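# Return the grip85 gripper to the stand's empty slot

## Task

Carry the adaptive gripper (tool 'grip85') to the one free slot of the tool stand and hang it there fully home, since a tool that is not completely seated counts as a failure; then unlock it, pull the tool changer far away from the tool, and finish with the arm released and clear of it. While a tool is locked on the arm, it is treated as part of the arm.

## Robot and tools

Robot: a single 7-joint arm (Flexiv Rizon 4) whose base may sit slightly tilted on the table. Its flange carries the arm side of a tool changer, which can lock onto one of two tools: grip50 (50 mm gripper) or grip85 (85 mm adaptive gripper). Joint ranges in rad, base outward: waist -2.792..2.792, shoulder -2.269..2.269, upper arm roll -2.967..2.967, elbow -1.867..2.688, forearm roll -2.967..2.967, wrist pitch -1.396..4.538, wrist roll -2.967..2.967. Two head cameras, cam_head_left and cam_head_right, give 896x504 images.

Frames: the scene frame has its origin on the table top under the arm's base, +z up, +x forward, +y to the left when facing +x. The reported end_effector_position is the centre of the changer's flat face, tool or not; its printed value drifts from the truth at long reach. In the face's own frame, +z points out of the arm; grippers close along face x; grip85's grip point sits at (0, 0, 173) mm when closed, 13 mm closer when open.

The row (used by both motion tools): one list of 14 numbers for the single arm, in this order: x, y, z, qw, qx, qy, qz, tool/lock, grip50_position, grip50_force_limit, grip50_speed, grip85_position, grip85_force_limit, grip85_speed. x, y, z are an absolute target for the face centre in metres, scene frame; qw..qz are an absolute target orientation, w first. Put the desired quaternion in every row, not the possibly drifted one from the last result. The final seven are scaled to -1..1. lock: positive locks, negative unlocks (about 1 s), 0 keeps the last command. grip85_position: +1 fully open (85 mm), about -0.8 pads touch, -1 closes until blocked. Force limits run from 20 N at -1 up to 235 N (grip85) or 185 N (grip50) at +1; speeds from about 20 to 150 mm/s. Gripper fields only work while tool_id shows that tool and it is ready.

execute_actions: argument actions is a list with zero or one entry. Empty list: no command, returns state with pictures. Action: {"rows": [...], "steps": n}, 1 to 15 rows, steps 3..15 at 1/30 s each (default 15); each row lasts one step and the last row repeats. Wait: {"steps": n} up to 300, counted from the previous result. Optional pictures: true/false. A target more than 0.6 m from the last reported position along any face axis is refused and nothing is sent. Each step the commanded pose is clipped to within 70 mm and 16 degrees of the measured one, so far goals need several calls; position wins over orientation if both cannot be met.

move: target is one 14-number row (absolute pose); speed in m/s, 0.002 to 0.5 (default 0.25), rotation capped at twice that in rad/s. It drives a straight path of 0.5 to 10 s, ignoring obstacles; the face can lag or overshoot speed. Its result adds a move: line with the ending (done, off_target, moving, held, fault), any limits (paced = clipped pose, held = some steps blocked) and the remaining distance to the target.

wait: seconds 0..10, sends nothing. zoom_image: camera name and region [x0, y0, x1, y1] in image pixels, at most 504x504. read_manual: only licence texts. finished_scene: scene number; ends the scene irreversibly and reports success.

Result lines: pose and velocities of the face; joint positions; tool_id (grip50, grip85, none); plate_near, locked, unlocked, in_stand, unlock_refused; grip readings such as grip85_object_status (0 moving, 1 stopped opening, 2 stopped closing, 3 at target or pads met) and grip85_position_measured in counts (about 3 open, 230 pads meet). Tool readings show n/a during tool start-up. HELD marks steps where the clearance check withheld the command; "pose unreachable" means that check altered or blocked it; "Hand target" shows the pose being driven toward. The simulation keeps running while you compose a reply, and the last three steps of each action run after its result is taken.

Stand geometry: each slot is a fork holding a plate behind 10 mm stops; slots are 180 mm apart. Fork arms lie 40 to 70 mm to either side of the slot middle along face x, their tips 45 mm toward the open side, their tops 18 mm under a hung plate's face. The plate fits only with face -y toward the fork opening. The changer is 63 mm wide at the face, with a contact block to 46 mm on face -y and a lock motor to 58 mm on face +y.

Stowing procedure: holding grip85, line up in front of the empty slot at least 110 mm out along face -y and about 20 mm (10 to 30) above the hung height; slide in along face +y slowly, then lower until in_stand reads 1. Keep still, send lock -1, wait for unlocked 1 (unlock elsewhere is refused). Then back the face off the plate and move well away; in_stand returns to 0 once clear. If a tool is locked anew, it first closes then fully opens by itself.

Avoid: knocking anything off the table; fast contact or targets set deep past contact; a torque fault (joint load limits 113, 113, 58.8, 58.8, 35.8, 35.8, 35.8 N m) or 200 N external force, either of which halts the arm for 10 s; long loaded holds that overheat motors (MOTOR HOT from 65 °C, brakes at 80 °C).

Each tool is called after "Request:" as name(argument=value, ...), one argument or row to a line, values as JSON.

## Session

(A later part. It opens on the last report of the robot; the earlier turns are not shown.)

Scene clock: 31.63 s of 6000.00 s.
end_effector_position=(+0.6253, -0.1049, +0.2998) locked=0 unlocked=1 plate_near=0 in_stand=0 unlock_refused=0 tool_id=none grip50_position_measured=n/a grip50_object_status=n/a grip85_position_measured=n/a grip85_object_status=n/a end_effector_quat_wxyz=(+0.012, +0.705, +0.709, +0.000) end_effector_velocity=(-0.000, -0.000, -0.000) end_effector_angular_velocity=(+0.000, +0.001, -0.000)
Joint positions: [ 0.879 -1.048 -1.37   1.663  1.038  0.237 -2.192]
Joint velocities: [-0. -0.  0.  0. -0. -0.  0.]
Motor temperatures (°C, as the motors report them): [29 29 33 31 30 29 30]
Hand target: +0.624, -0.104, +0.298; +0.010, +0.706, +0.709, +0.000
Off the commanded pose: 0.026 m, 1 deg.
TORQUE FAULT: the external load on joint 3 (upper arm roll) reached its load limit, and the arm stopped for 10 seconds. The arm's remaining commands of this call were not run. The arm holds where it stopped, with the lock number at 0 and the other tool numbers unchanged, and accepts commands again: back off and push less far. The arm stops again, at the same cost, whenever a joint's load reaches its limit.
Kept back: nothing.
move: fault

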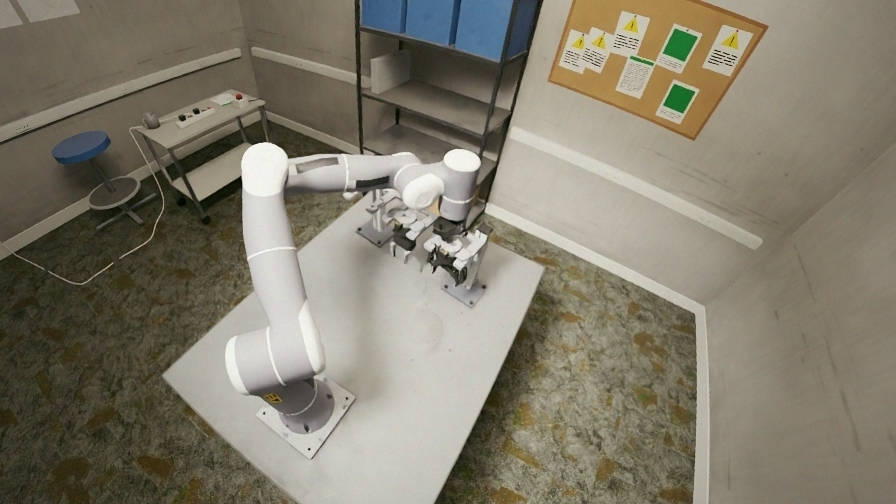

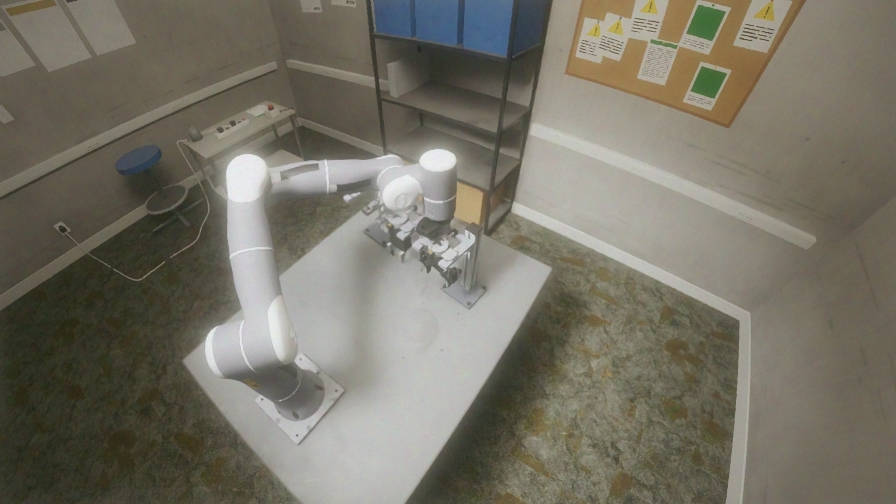

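Request:
move(
  target=[0.622,-0.105,0.308,0,0.7071,0.7071,0,0,0,0,0,0,0,0],
  speed=0.04,
)

Request:
move(
  target=[0.595,-0.123,0.306,0,0.7071,0.7071,0,0,0,0,0,0,0,0],
  speed=0.04,
)

Request:
zoom_image(
  camera="cam_head_left",
  region=[400,190,500,290],
)

Request:
zoom_image(
  camera="cam_head_right",
  region=[390,190,490,290],
)

Scene clock: 32.57 s of 6000.00 s.
end_effector_position=(+0.6220, -0.1049, +0.3078) locked=0 unlocked=1 plate_near=0 in_stand=0 unlock_refused=0 tool_id=none grip50_position_measured=n/a grip50_object_status=n/a grip85_position_measured=n/a grip85_object_status=n/a end_effector_quat_wxyz=(+0.000, +0.707, +0.707, +0.000) end_effector_velocity=(-0.000, +0.000, -0.000) end_effector_angular_velocity=(+0.001, +0.001, -0.000)
Joint positions: [ 0.878 -1.027 -1.377  1.66   1.02   0.203 -2.186]
Joint velocities: [ 0.     0.     0.    -0.     0.    -0.001  0.   ]
Motor temperatures (°C, as the motors report them): [29 29 33 31 30 29 30]
Hand target: +0.622, -0.105, +0.308; -0.000, +0.707, +0.707, -0.000
Off the commanded pose: 0.000 m, 0 deg.
Kept back: nothing.
move: done

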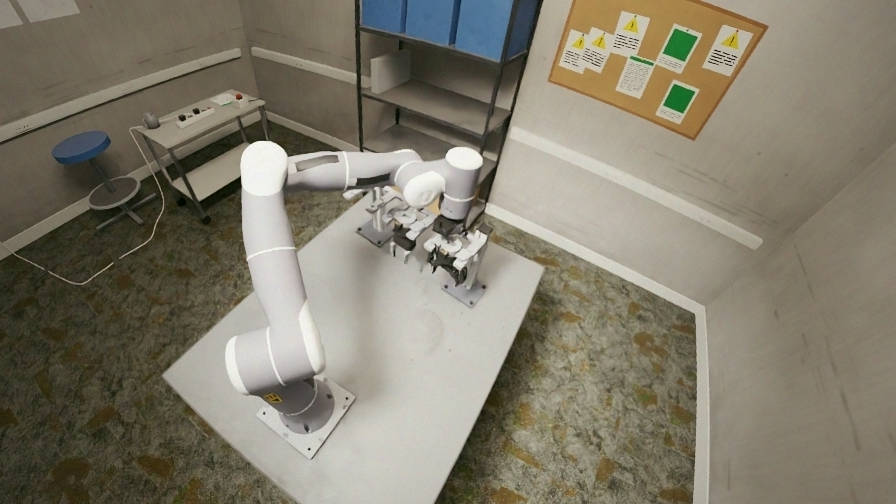

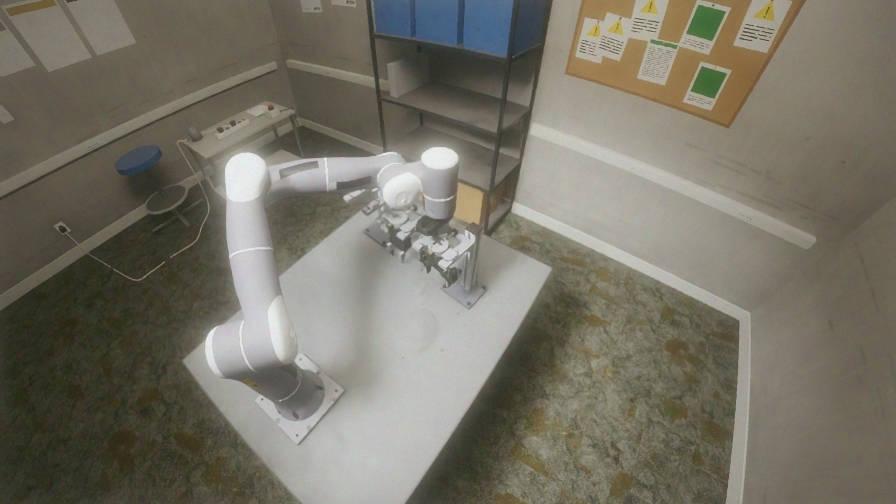

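Scene clock: 43.53 s of 6000.00 s.
end_effector_position=(+0.6042, -0.1146, +0.3099) locked=0 unlocked=1 plate_near=0 in_stand=0 unlock_refused=0 tool_id=none grip50_position_measured=n/a grip50_object_status=n/a grip85_position_measured=n/a grip85_object_status=n/a end_effector_quat_wxyz=(+0.006, +0.701, +0.713, +0.007) end_effector_velocity=(-0.000, -0.000, -0.000) end_effector_angular_velocity=(-0.000, +0.000, -0.000)
Joint positions: [ 0.899 -1.01  -1.399  1.719  1.026  0.23  -2.244]
Joint velocities: [ 0.  0. -0.  0. -0.  0. -0.]
Motor temperatures (°C, as the motors report them): [29 29 36 31 31 29 30]
Hand target: +0.603, -0.116, +0.309; +0.005, +0.702, +0.712, +0.006
Off the commanded pose: 0.013 m, 1 deg.
TORQUE FAULT: the external load on joint 4 (elbow) reached its load limit, and the arm stopped for 10 seconds. The arm's remaining commands of this call were not run. The arm holds where it stopped, with the lock number at 0 and the other tool numbers unchanged, and accepts commands again: back off and push less far. The arm stops again, at the same cost, whenever a joint's load reaches its limit.
Kept back: nothing.
move: fault

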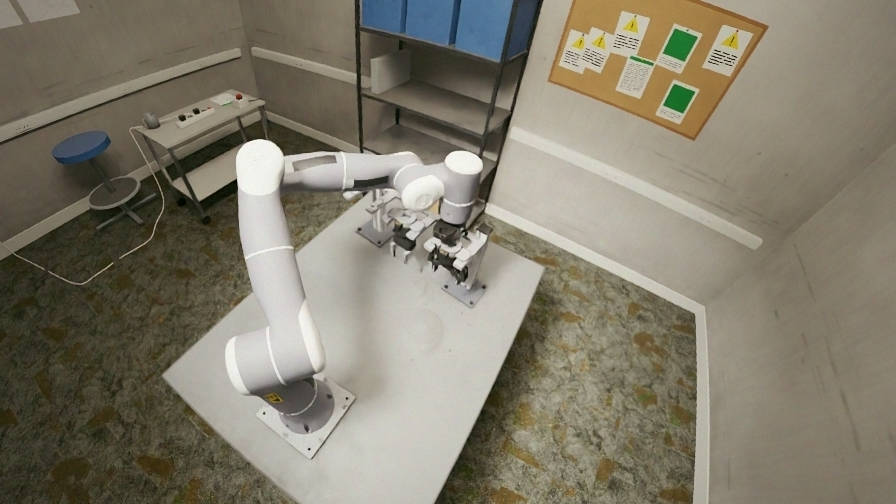

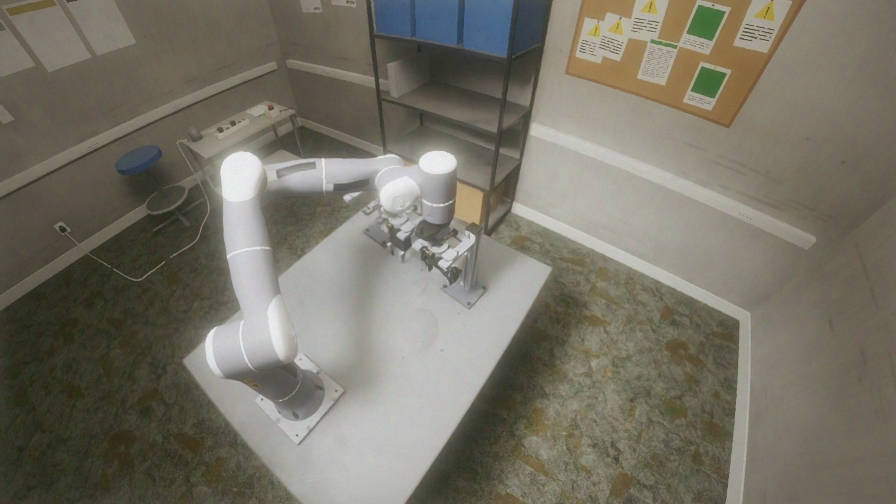

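Region (400, 190, 500, 290) of cam_head_left's 896x504 image, scaled by 5.040, with more detail than that image has.

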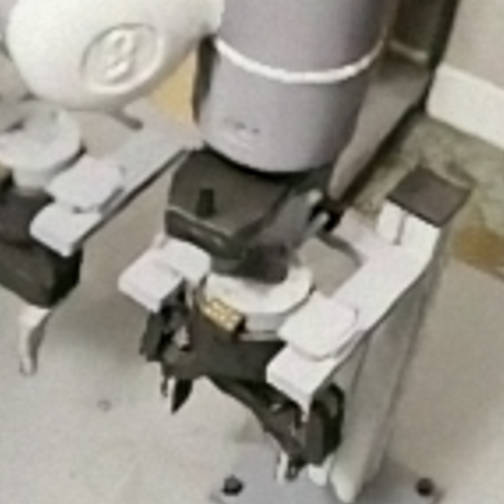

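Region (390, 190, 490, 290) of cam_head_right's 896x504 image, scaled by 5.040, with more detail than that image has.

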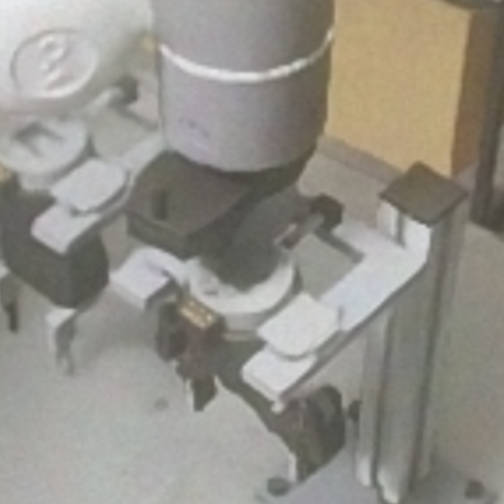

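Request:
move(
  target=[0.607,-0.113,0.33,0,0.7071,0.7071,0,0,0,0,0,0,0,0],
  speed=0.03,
)

Request:
move(
  target=[0.592,-0.123,0.325,0,0.7071,0.7071,0,0,0,0,0,0,0,0],
  speed=0.03,
)

Request:
zoom_image(
  camera="cam_head_left",
  region=[420,210,480,270],
)

Request:
zoom_image(
  camera="cam_head_right",
  region=[410,210,470,270],
)

Scene clock: 44.67 s of 6000.00 s.
end_effector_position=(+0.6070, -0.1130, +0.3298) locked=0 unlocked=1 plate_near=0 in_stand=0 unlock_refused=0 tool_id=none grip50_position_measured=n/a grip50_object_status=n/a grip85_position_measured=n/a grip85_object_status=n/a end_effector_quat_wxyz=(+0.000, +0.707, +0.707, +0.000) end_effector_velocity=(-0.000, +0.000, +0.000) end_effector_angular_velocity=(+0.000, +0.001, -0.000)
Joint positions: [ 0.904 -0.99  -1.423  1.695  0.988  0.184 -2.207]
Joint velocities: [ 0.     0.    -0.    -0.    -0.    -0.001  0.001]
Motor temperatures (°C, as the motors report them): [29 29 36 31 31 29 30]
Hand target: +0.607, -0.113, +0.330; -0.000, +0.707, +0.707, +0.000
Off the commanded pose: 0.000 m, 0 deg.
Kept back: nothing.
move: done

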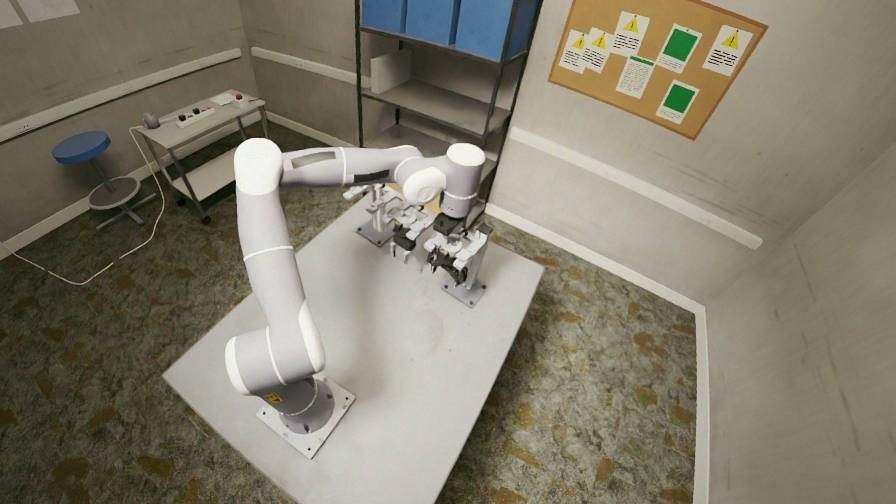

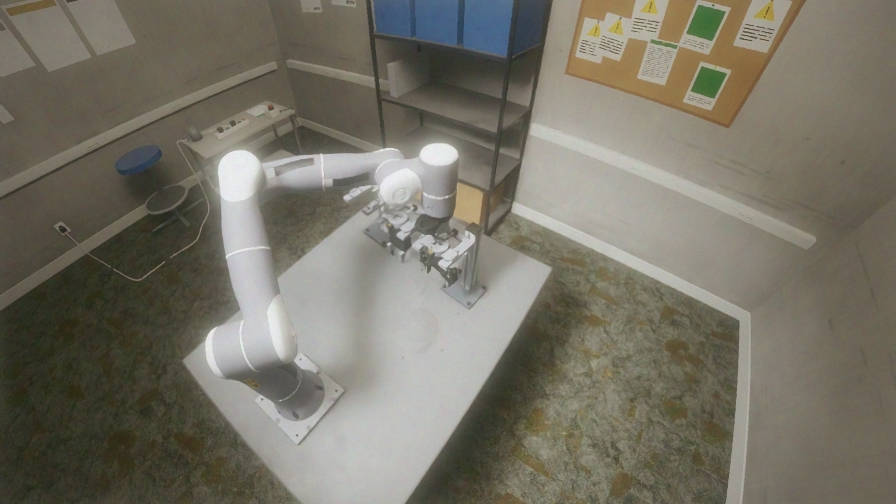

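Scene clock: 45.53 s of 6000.00 s.
end_effector_position=(+0.5920, -0.1230, +0.3249) locked=0 unlocked=1 plate_near=0 in_stand=0 unlock_refused=0 tool_id=none grip50_position_measured=n/a grip50_object_status=n/a grip85_position_measured=n/a grip85_object_status=n/a end_effector_quat_wxyz=(-0.000, +0.707, +0.707, -0.000) end_effector_velocity=(-0.000, -0.000, -0.000) end_effector_angular_velocity=(+0.000, -0.000, -0.000)
Joint positions: [ 0.91  -0.986 -1.431  1.738  0.99   0.2   -2.241]
Joint velocities: [ 0.     0.     0.     0.001  0.     0.001 -0.   ]
Motor temperatures (°C, as the motors report them): [29 29 36 31 31 29 30]
Hand target: +0.592, -0.123, +0.325; -0.000, +0.707, +0.707, -0.000
Off the commanded pose: 0.000 m, 0 deg.
Kept back: nothing.
move: done

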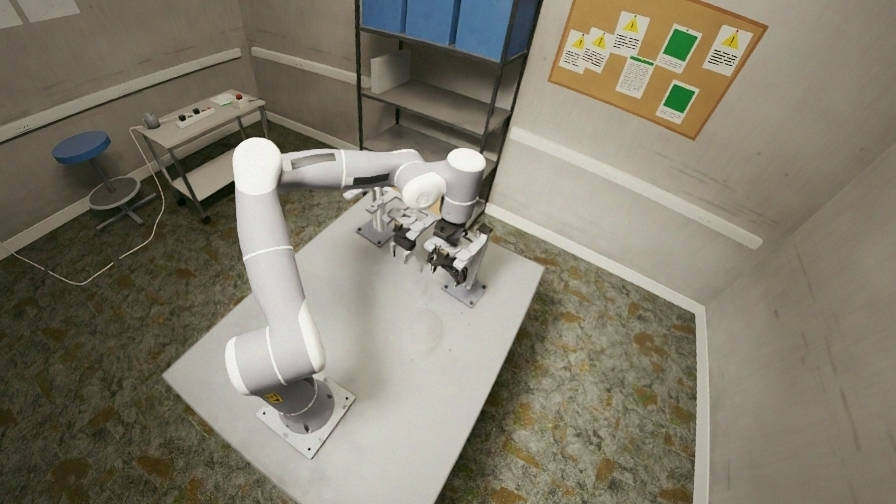

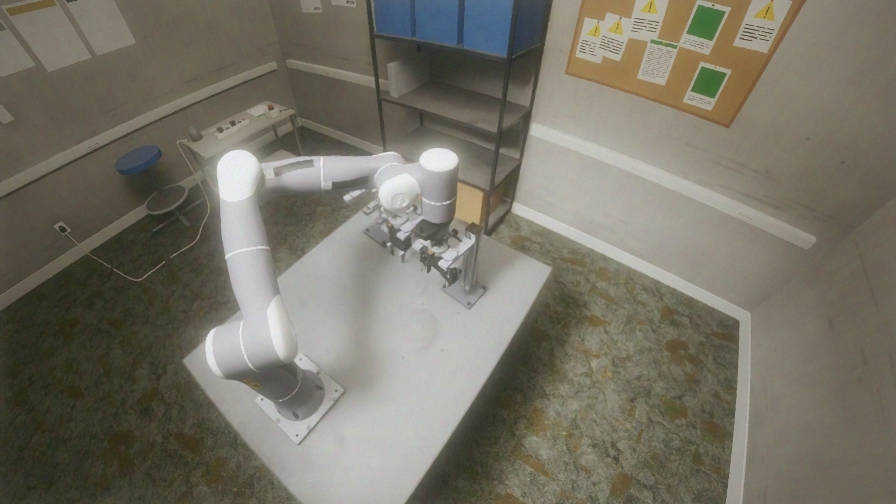

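Region (420, 210, 480, 270) of cam_head_left's 896x504 image, scaled by 8.400, with more detail than that image has.

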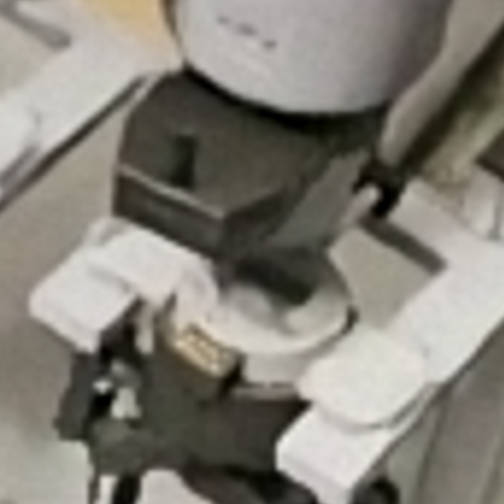

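Region (410, 210, 470, 270) of cam_head_right's 896x504 image, scaled by 8.400, with more detail than that image has.

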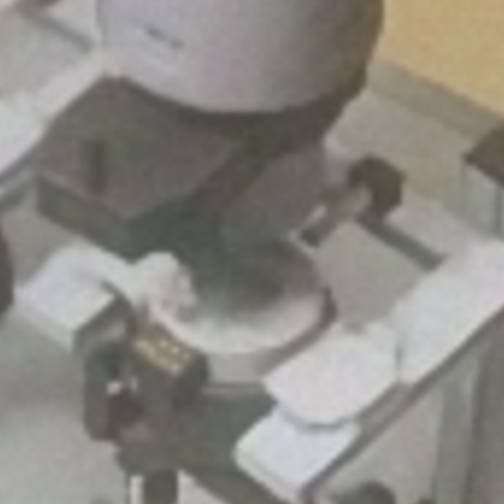

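Request:
move(
  target=[0.592,-0.126,0.313,0,0.7071,0.7071,0,0,0,0,0,0,0,0],
  speed=0.015,
)

Request:
execute_actions(
  actions=[
    {"rows":[[0.592,-0.126,0.310,0,0.7071,0.7071,0,0,0,0,0,0,0,0]]},
  ],
  pictures=true,
)

Request:
zoom_image(
  camera="cam_head_left",
  region=[420,210,480,270],
)

Request:
zoom_image(
  camera="cam_head_right",
  region=[410,210,470,270],
)

Scene clock: 46.80 s of 6000.00 s.
end_effector_position=(+0.5920, -0.1260, +0.3131) locked=0 unlocked=1 plate_near=0 in_stand=0 unlock_refused=0 tool_id=none grip50_position_measured=n/a grip50_object_status=n/a grip85_position_measured=n/a grip85_object_status=n/a end_effector_quat_wxyz=(-0.000, +0.707, +0.707, -0.000) end_effector_velocity=(-0.000, -0.000, -0.000) end_effector_angular_velocity=(-0.000, +0.000, +0.000)
Joint positions: [ 0.896 -1.001 -1.413  1.74   1.007  0.216 -2.25 ]
Joint velocities: [-0. -0.  0.  0. -0.  0. -0.]
Motor temperatures (°C, as the motors report them): [29 30 36 31 31 29 30]
Hand target: +0.592, -0.126, +0.313; +0.000, +0.707, +0.707, -0.000
Off the commanded pose: 0.000 m, 0 deg.
Kept back: nothing.
move: done

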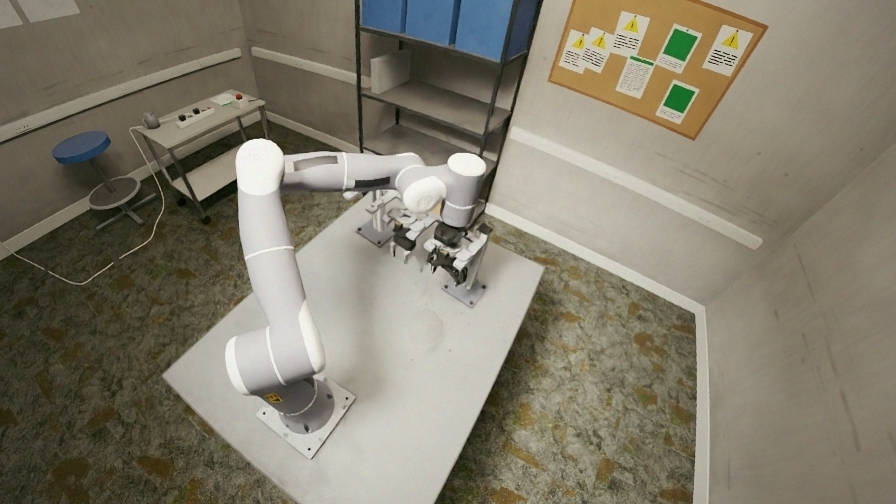

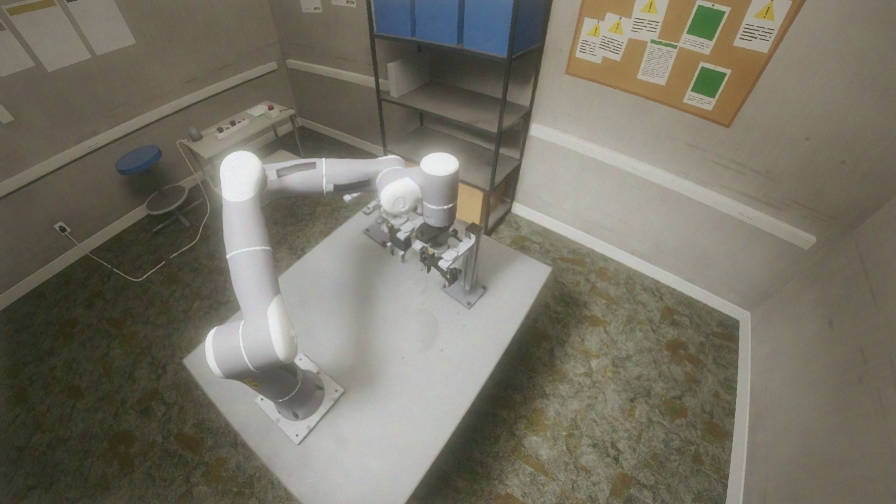

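Scene clock: 47.20 s of 6000.00 s.
end_effector_position=(+0.5928, -0.1266, +0.3121) locked=0 unlocked=1 plate_near=0 in_stand=0 unlock_refused=0 tool_id=none grip50_position_measured=n/a grip50_object_status=n/a grip85_position_measured=n/a grip85_object_status=n/a end_effector_quat_wxyz=(+0.002, +0.707, +0.707, +0.000) end_effector_velocity=(-0.000, -0.000, -0.000) end_effector_angular_velocity=(+0.000, +0.000, +0.001)
Joint positions: [ 0.895 -1.003 -1.411  1.74   1.009  0.222 -2.251]
Joint velocities: [-0.001  0.002  0.002  0.    -0.002  0.002 -0.   ]
Motor temperatures (°C, as the motors report them): [29 30 36 31 31 29 30]
Steps of this call (steps 1 to 12: the first 12 steps of this action). Readings (end_effector_position | what the end effector reports):
1: (+0.5920, -0.1260, +0.3128) | locked=0 unlocked=1 plate_near=0 in_stand=0 unlock_refused=0 tool_id=none grip50_position_measured=n/a grip50_object_status=n/a grip85_position_measured=n/a grip85_object_status=n/a
2: (+0.5923, -0.1262, +0.3121) | locked=0 unlocked=1 plate_near=0 in_stand=0 unlock_refused=0 tool_id=none grip50_position_measured=n/a grip50_object_status=n/a grip85_position_measured=n/a grip85_object_status=n/a
4: (+0.5927, -0.1265, +0.3121) | locked=0 unlocked=1 plate_near=0 in_stand=0 unlock_refused=0 tool_id=none grip50_position_measured=n/a grip50_object_status=n/a grip85_position_measured=n/a grip85_object_status=n/a
8: (+0.5928, -0.1266, +0.3121) | locked=0 unlocked=1 plate_near=0 in_stand=0 unlock_refused=0 tool_id=none grip50_position_measured=n/a grip50_object_status=n/a grip85_position_measured=n/a grip85_object_status=n/a
12: the state above

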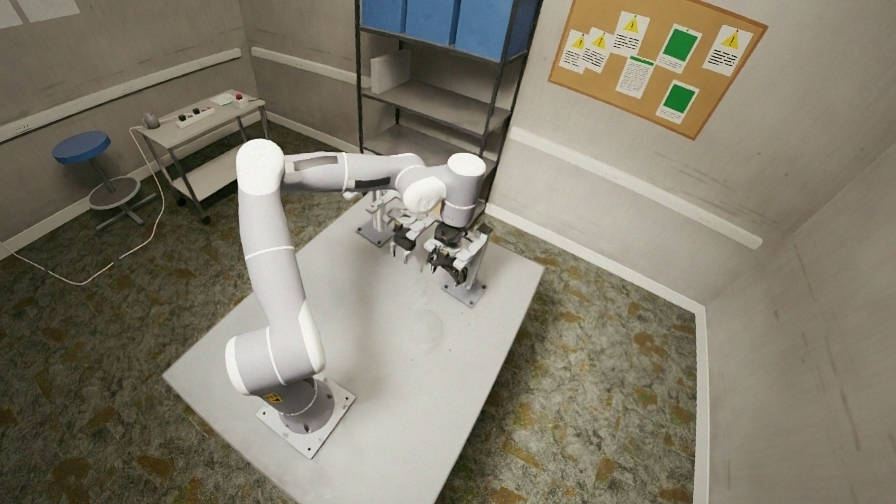

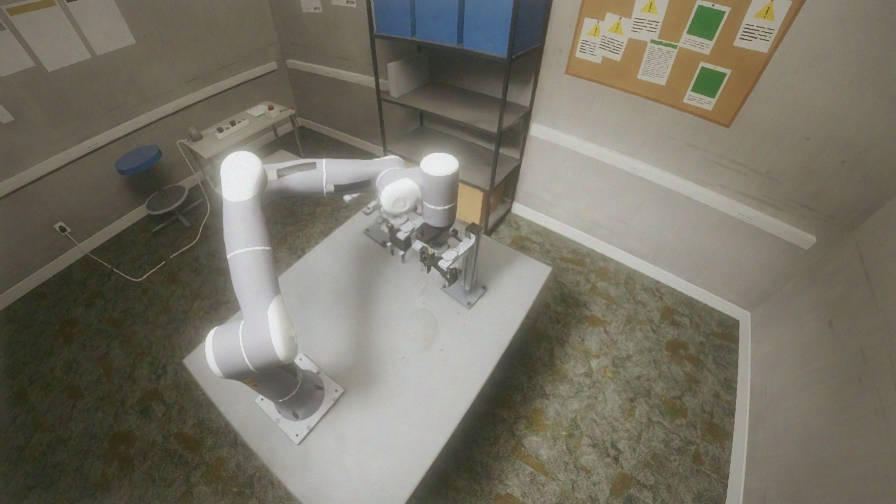

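Region (420, 210, 480, 270) of cam_head_left's 896x504 image, scaled by 8.400, with more detail than that image has.

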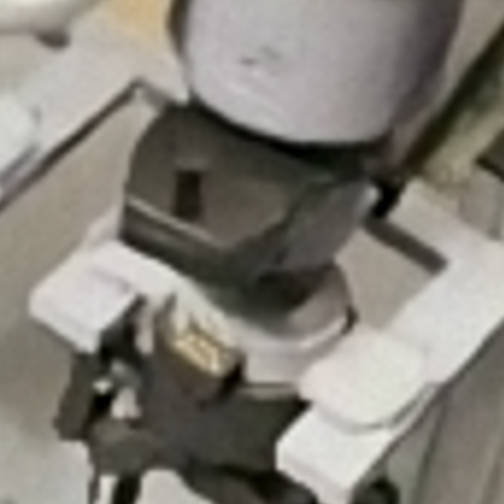

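Region (410, 210, 470, 270) of cam_head_right's 896x504 image, scaled by 8.400, with more detail than that image has.

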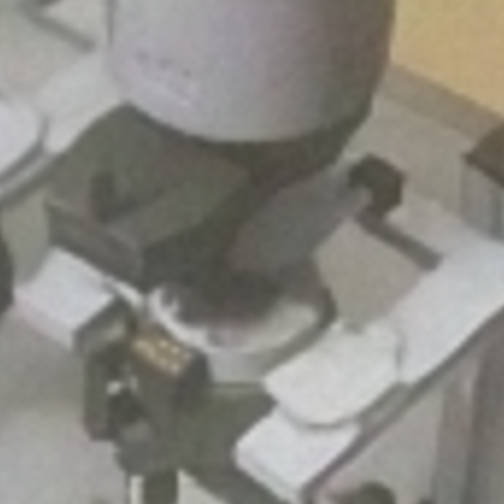

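Request:
move(
  target=[0.592,-0.126,0.316,0,0.7071,0.7071,0,0,0,0,0,0,0,0],
  speed=0.03,
)

Request:
move(
  target=[0.575,-0.140,0.314,0,0.7071,0.7071,0,0,0,0,0,0,0,0],
  speed=0.03,
)

Request:
zoom_image(
  camera="cam_head_left",
  region=[420,210,480,270],
)

Request:
zoom_image(
  camera="cam_head_right",
  region=[410,210,470,270],
)

Request:
execute_actions(
  actions=[
    {"rows":[[0.575,-0.140,0.3105,0,0.7071,0.7071,0,0,0,0,0,0,0,0]],"steps":10},
  ],
)

Scene clock: 48.13 s of 6000.00 s.
end_effector_position=(+0.5920, -0.1260, +0.3159) locked=0 unlocked=1 plate_near=0 in_stand=0 unlock_refused=0 tool_id=none grip50_position_measured=n/a grip50_object_status=n/a grip85_position_measured=n/a grip85_object_status=n/a end_effector_quat_wxyz=(+0.000, +0.707, +0.707, +0.000) end_effector_velocity=(+0.000, +0.000, +0.000) end_effector_angular_velocity=(+0.000, -0.000, +0.000)
Joint positions: [ 0.898 -0.996 -1.416  1.74   1.002  0.214 -2.249]
Joint velocities: [ 0.  0. -0. -0.  0. -0.  0.]
Motor temperatures (°C, as the motors report them): [29 30 36 31 31 29 30]
Hand target: +0.592, -0.126, +0.316; -0.000, +0.707, +0.707, +0.000
Off your previous action's commanded pose: 0.002 m, 0 deg at its last step (step 3 of this call).
Off the commanded pose: 0.000 m, 0 deg.
Kept back: nothing.
move: done

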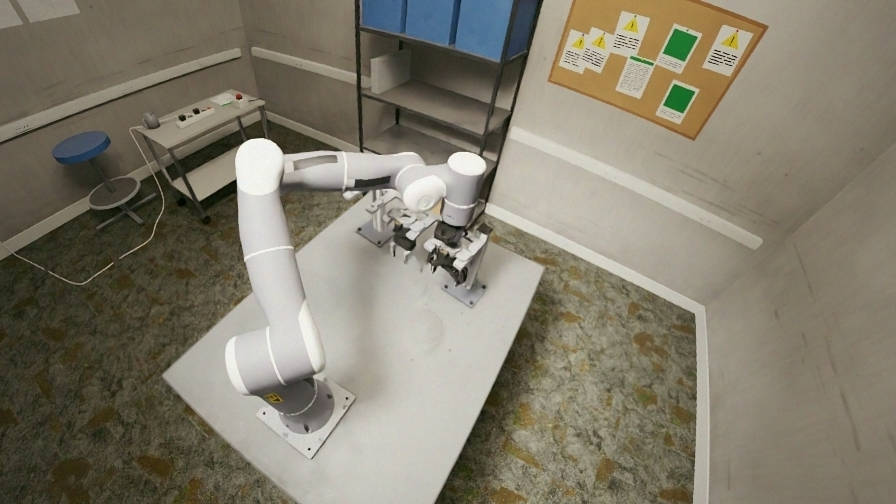

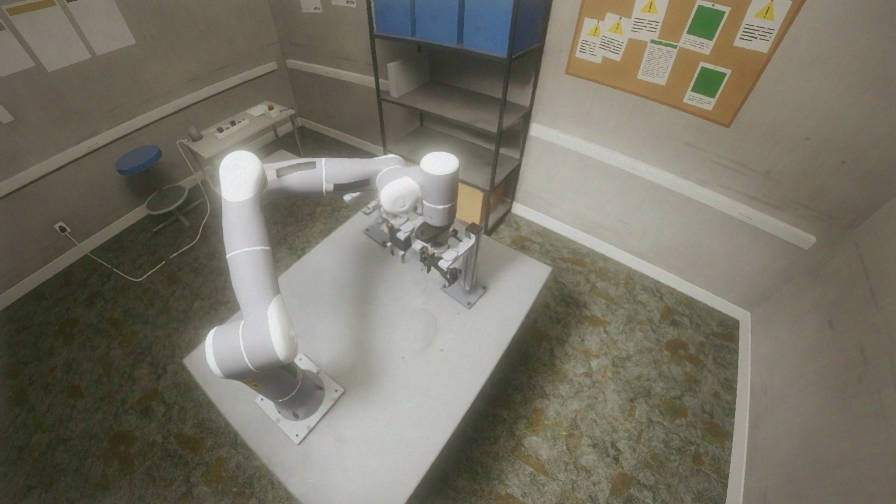

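Scene clock: 49.10 s of 6000.00 s.
end_effector_position=(+0.5750, -0.1400, +0.3139) locked=0 unlocked=1 plate_near=0 in_stand=0 unlock_refused=0 tool_id=none grip50_position_measured=n/a grip50_object_status=n/a grip85_position_measured=n/a grip85_object_status=n/a end_effector_quat_wxyz=(-0.000, +0.707, +0.707, -0.000) end_effector_velocity=(-0.000, -0.000, +0.000) end_effector_angular_velocity=(-0.000, -0.000, -0.000)
Joint positions: [ 0.899 -0.989 -1.43   1.783  1.002  0.225 -2.29 ]
Joint velocities: [ 0.    -0.    -0.001  0.     0.    -0.    -0.001]
Motor temperatures (°C, as the motors report them): [29 30 37 31 31 29 30]
Hand target: +0.575, -0.140, +0.314; -0.000, +0.707, +0.707, -0.000
Off the commanded pose: 0.000 m, 0 deg.
Kept back: nothing.
move: done

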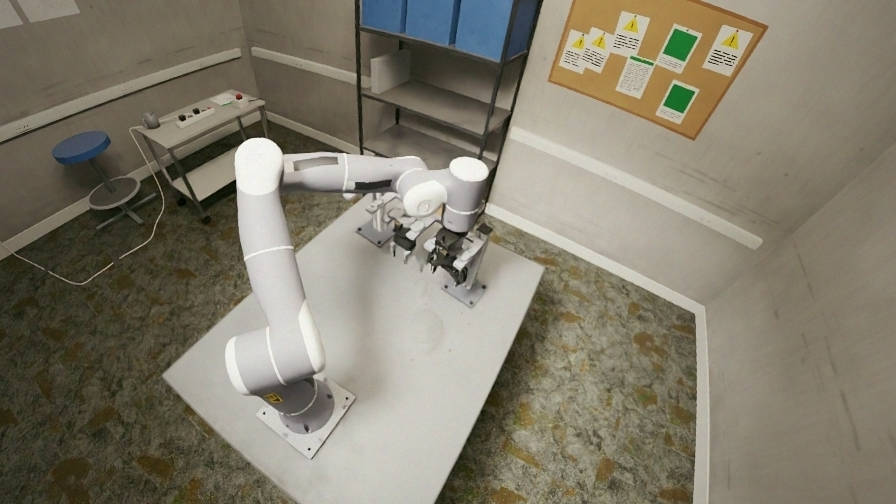

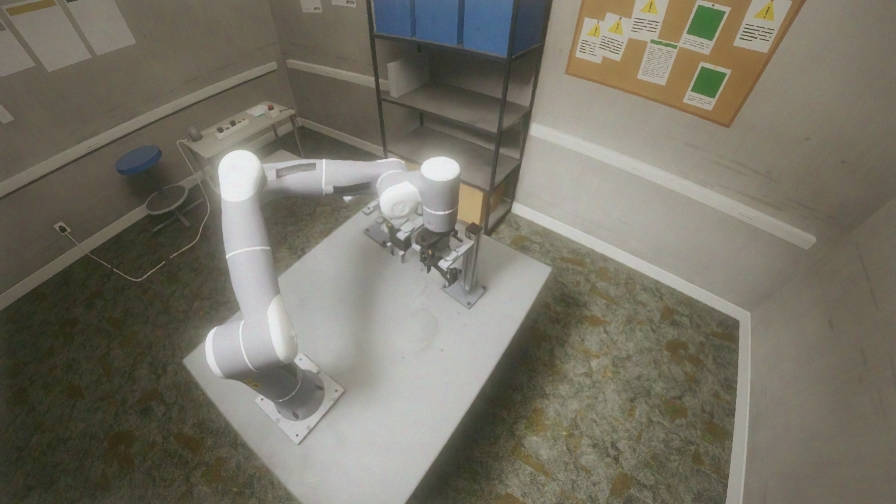

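Region (420, 210, 480, 270) of cam_head_left's 896x504 image, scaled by 8.400, with more detail than that image has.

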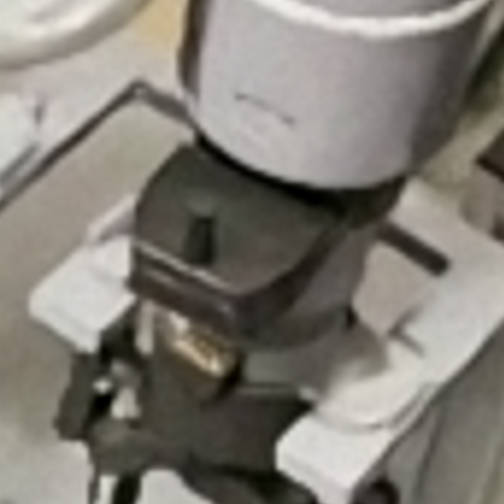

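Region (410, 210, 470, 270) of cam_head_right's 896x504 image, scaled by 8.400, with more detail than that image has.

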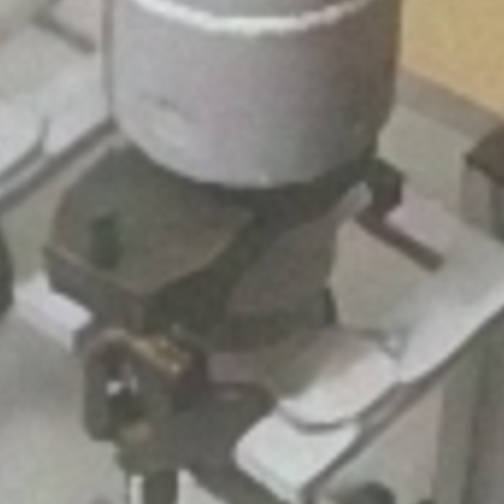

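Scene clock: 49.33 s of 6000.00 s.
end_effector_position=(+0.5756, -0.1405, +0.3121) locked=0 unlocked=1 plate_near=0 in_stand=0 unlock_refused=0 tool_id=none grip50_position_measured=n/a grip50_object_status=n/a grip85_position_measured=n/a grip85_object_status=n/a end_effector_quat_wxyz=(+0.002, +0.707, +0.707, -0.000) end_effector_velocity=(+0.000, -0.001, +0.000) end_effector_angular_velocity=(-0.002, -0.003, -0.000)
Joint positions: [ 0.897 -0.992 -1.426  1.783  1.005  0.232 -2.292]
Joint velocities: [-0.001  0.001  0.002  0.    -0.     0.005  0.   ]
Motor temperatures (°C, as the motors report them): [29 30 37 31 31 29 30]
Steps of this call (steps 1 to 7: the first 7 steps of this action). Readings (end_effector_position | what the end effector reports):
1: (+0.5750, -0.1400, +0.3136) | locked=0 unlocked=1 plate_near=0 in_stand=0 unlock_refused=0 tool_id=none grip50_position_measured=n/a grip50_object_status=n/a grip85_position_measured=n/a grip85_object_status=n/a
2: (+0.5751, -0.1401, +0.3124) | locked=0 unlocked=1 plate_near=0 in_stand=0 unlock_refused=0 tool_id=none grip50_position_measured=n/a grip50_object_status=n/a grip85_position_measured=n/a grip85_object_status=n/a
4: (+0.5755, -0.1404, +0.3122) | locked=0 unlocked=1 plate_near=0 in_stand=0 unlock_refused=0 tool_id=none grip50_position_measured=n/a grip50_object_status=n/a grip85_position_measured=n/a grip85_object_status=n/a
7: the state above


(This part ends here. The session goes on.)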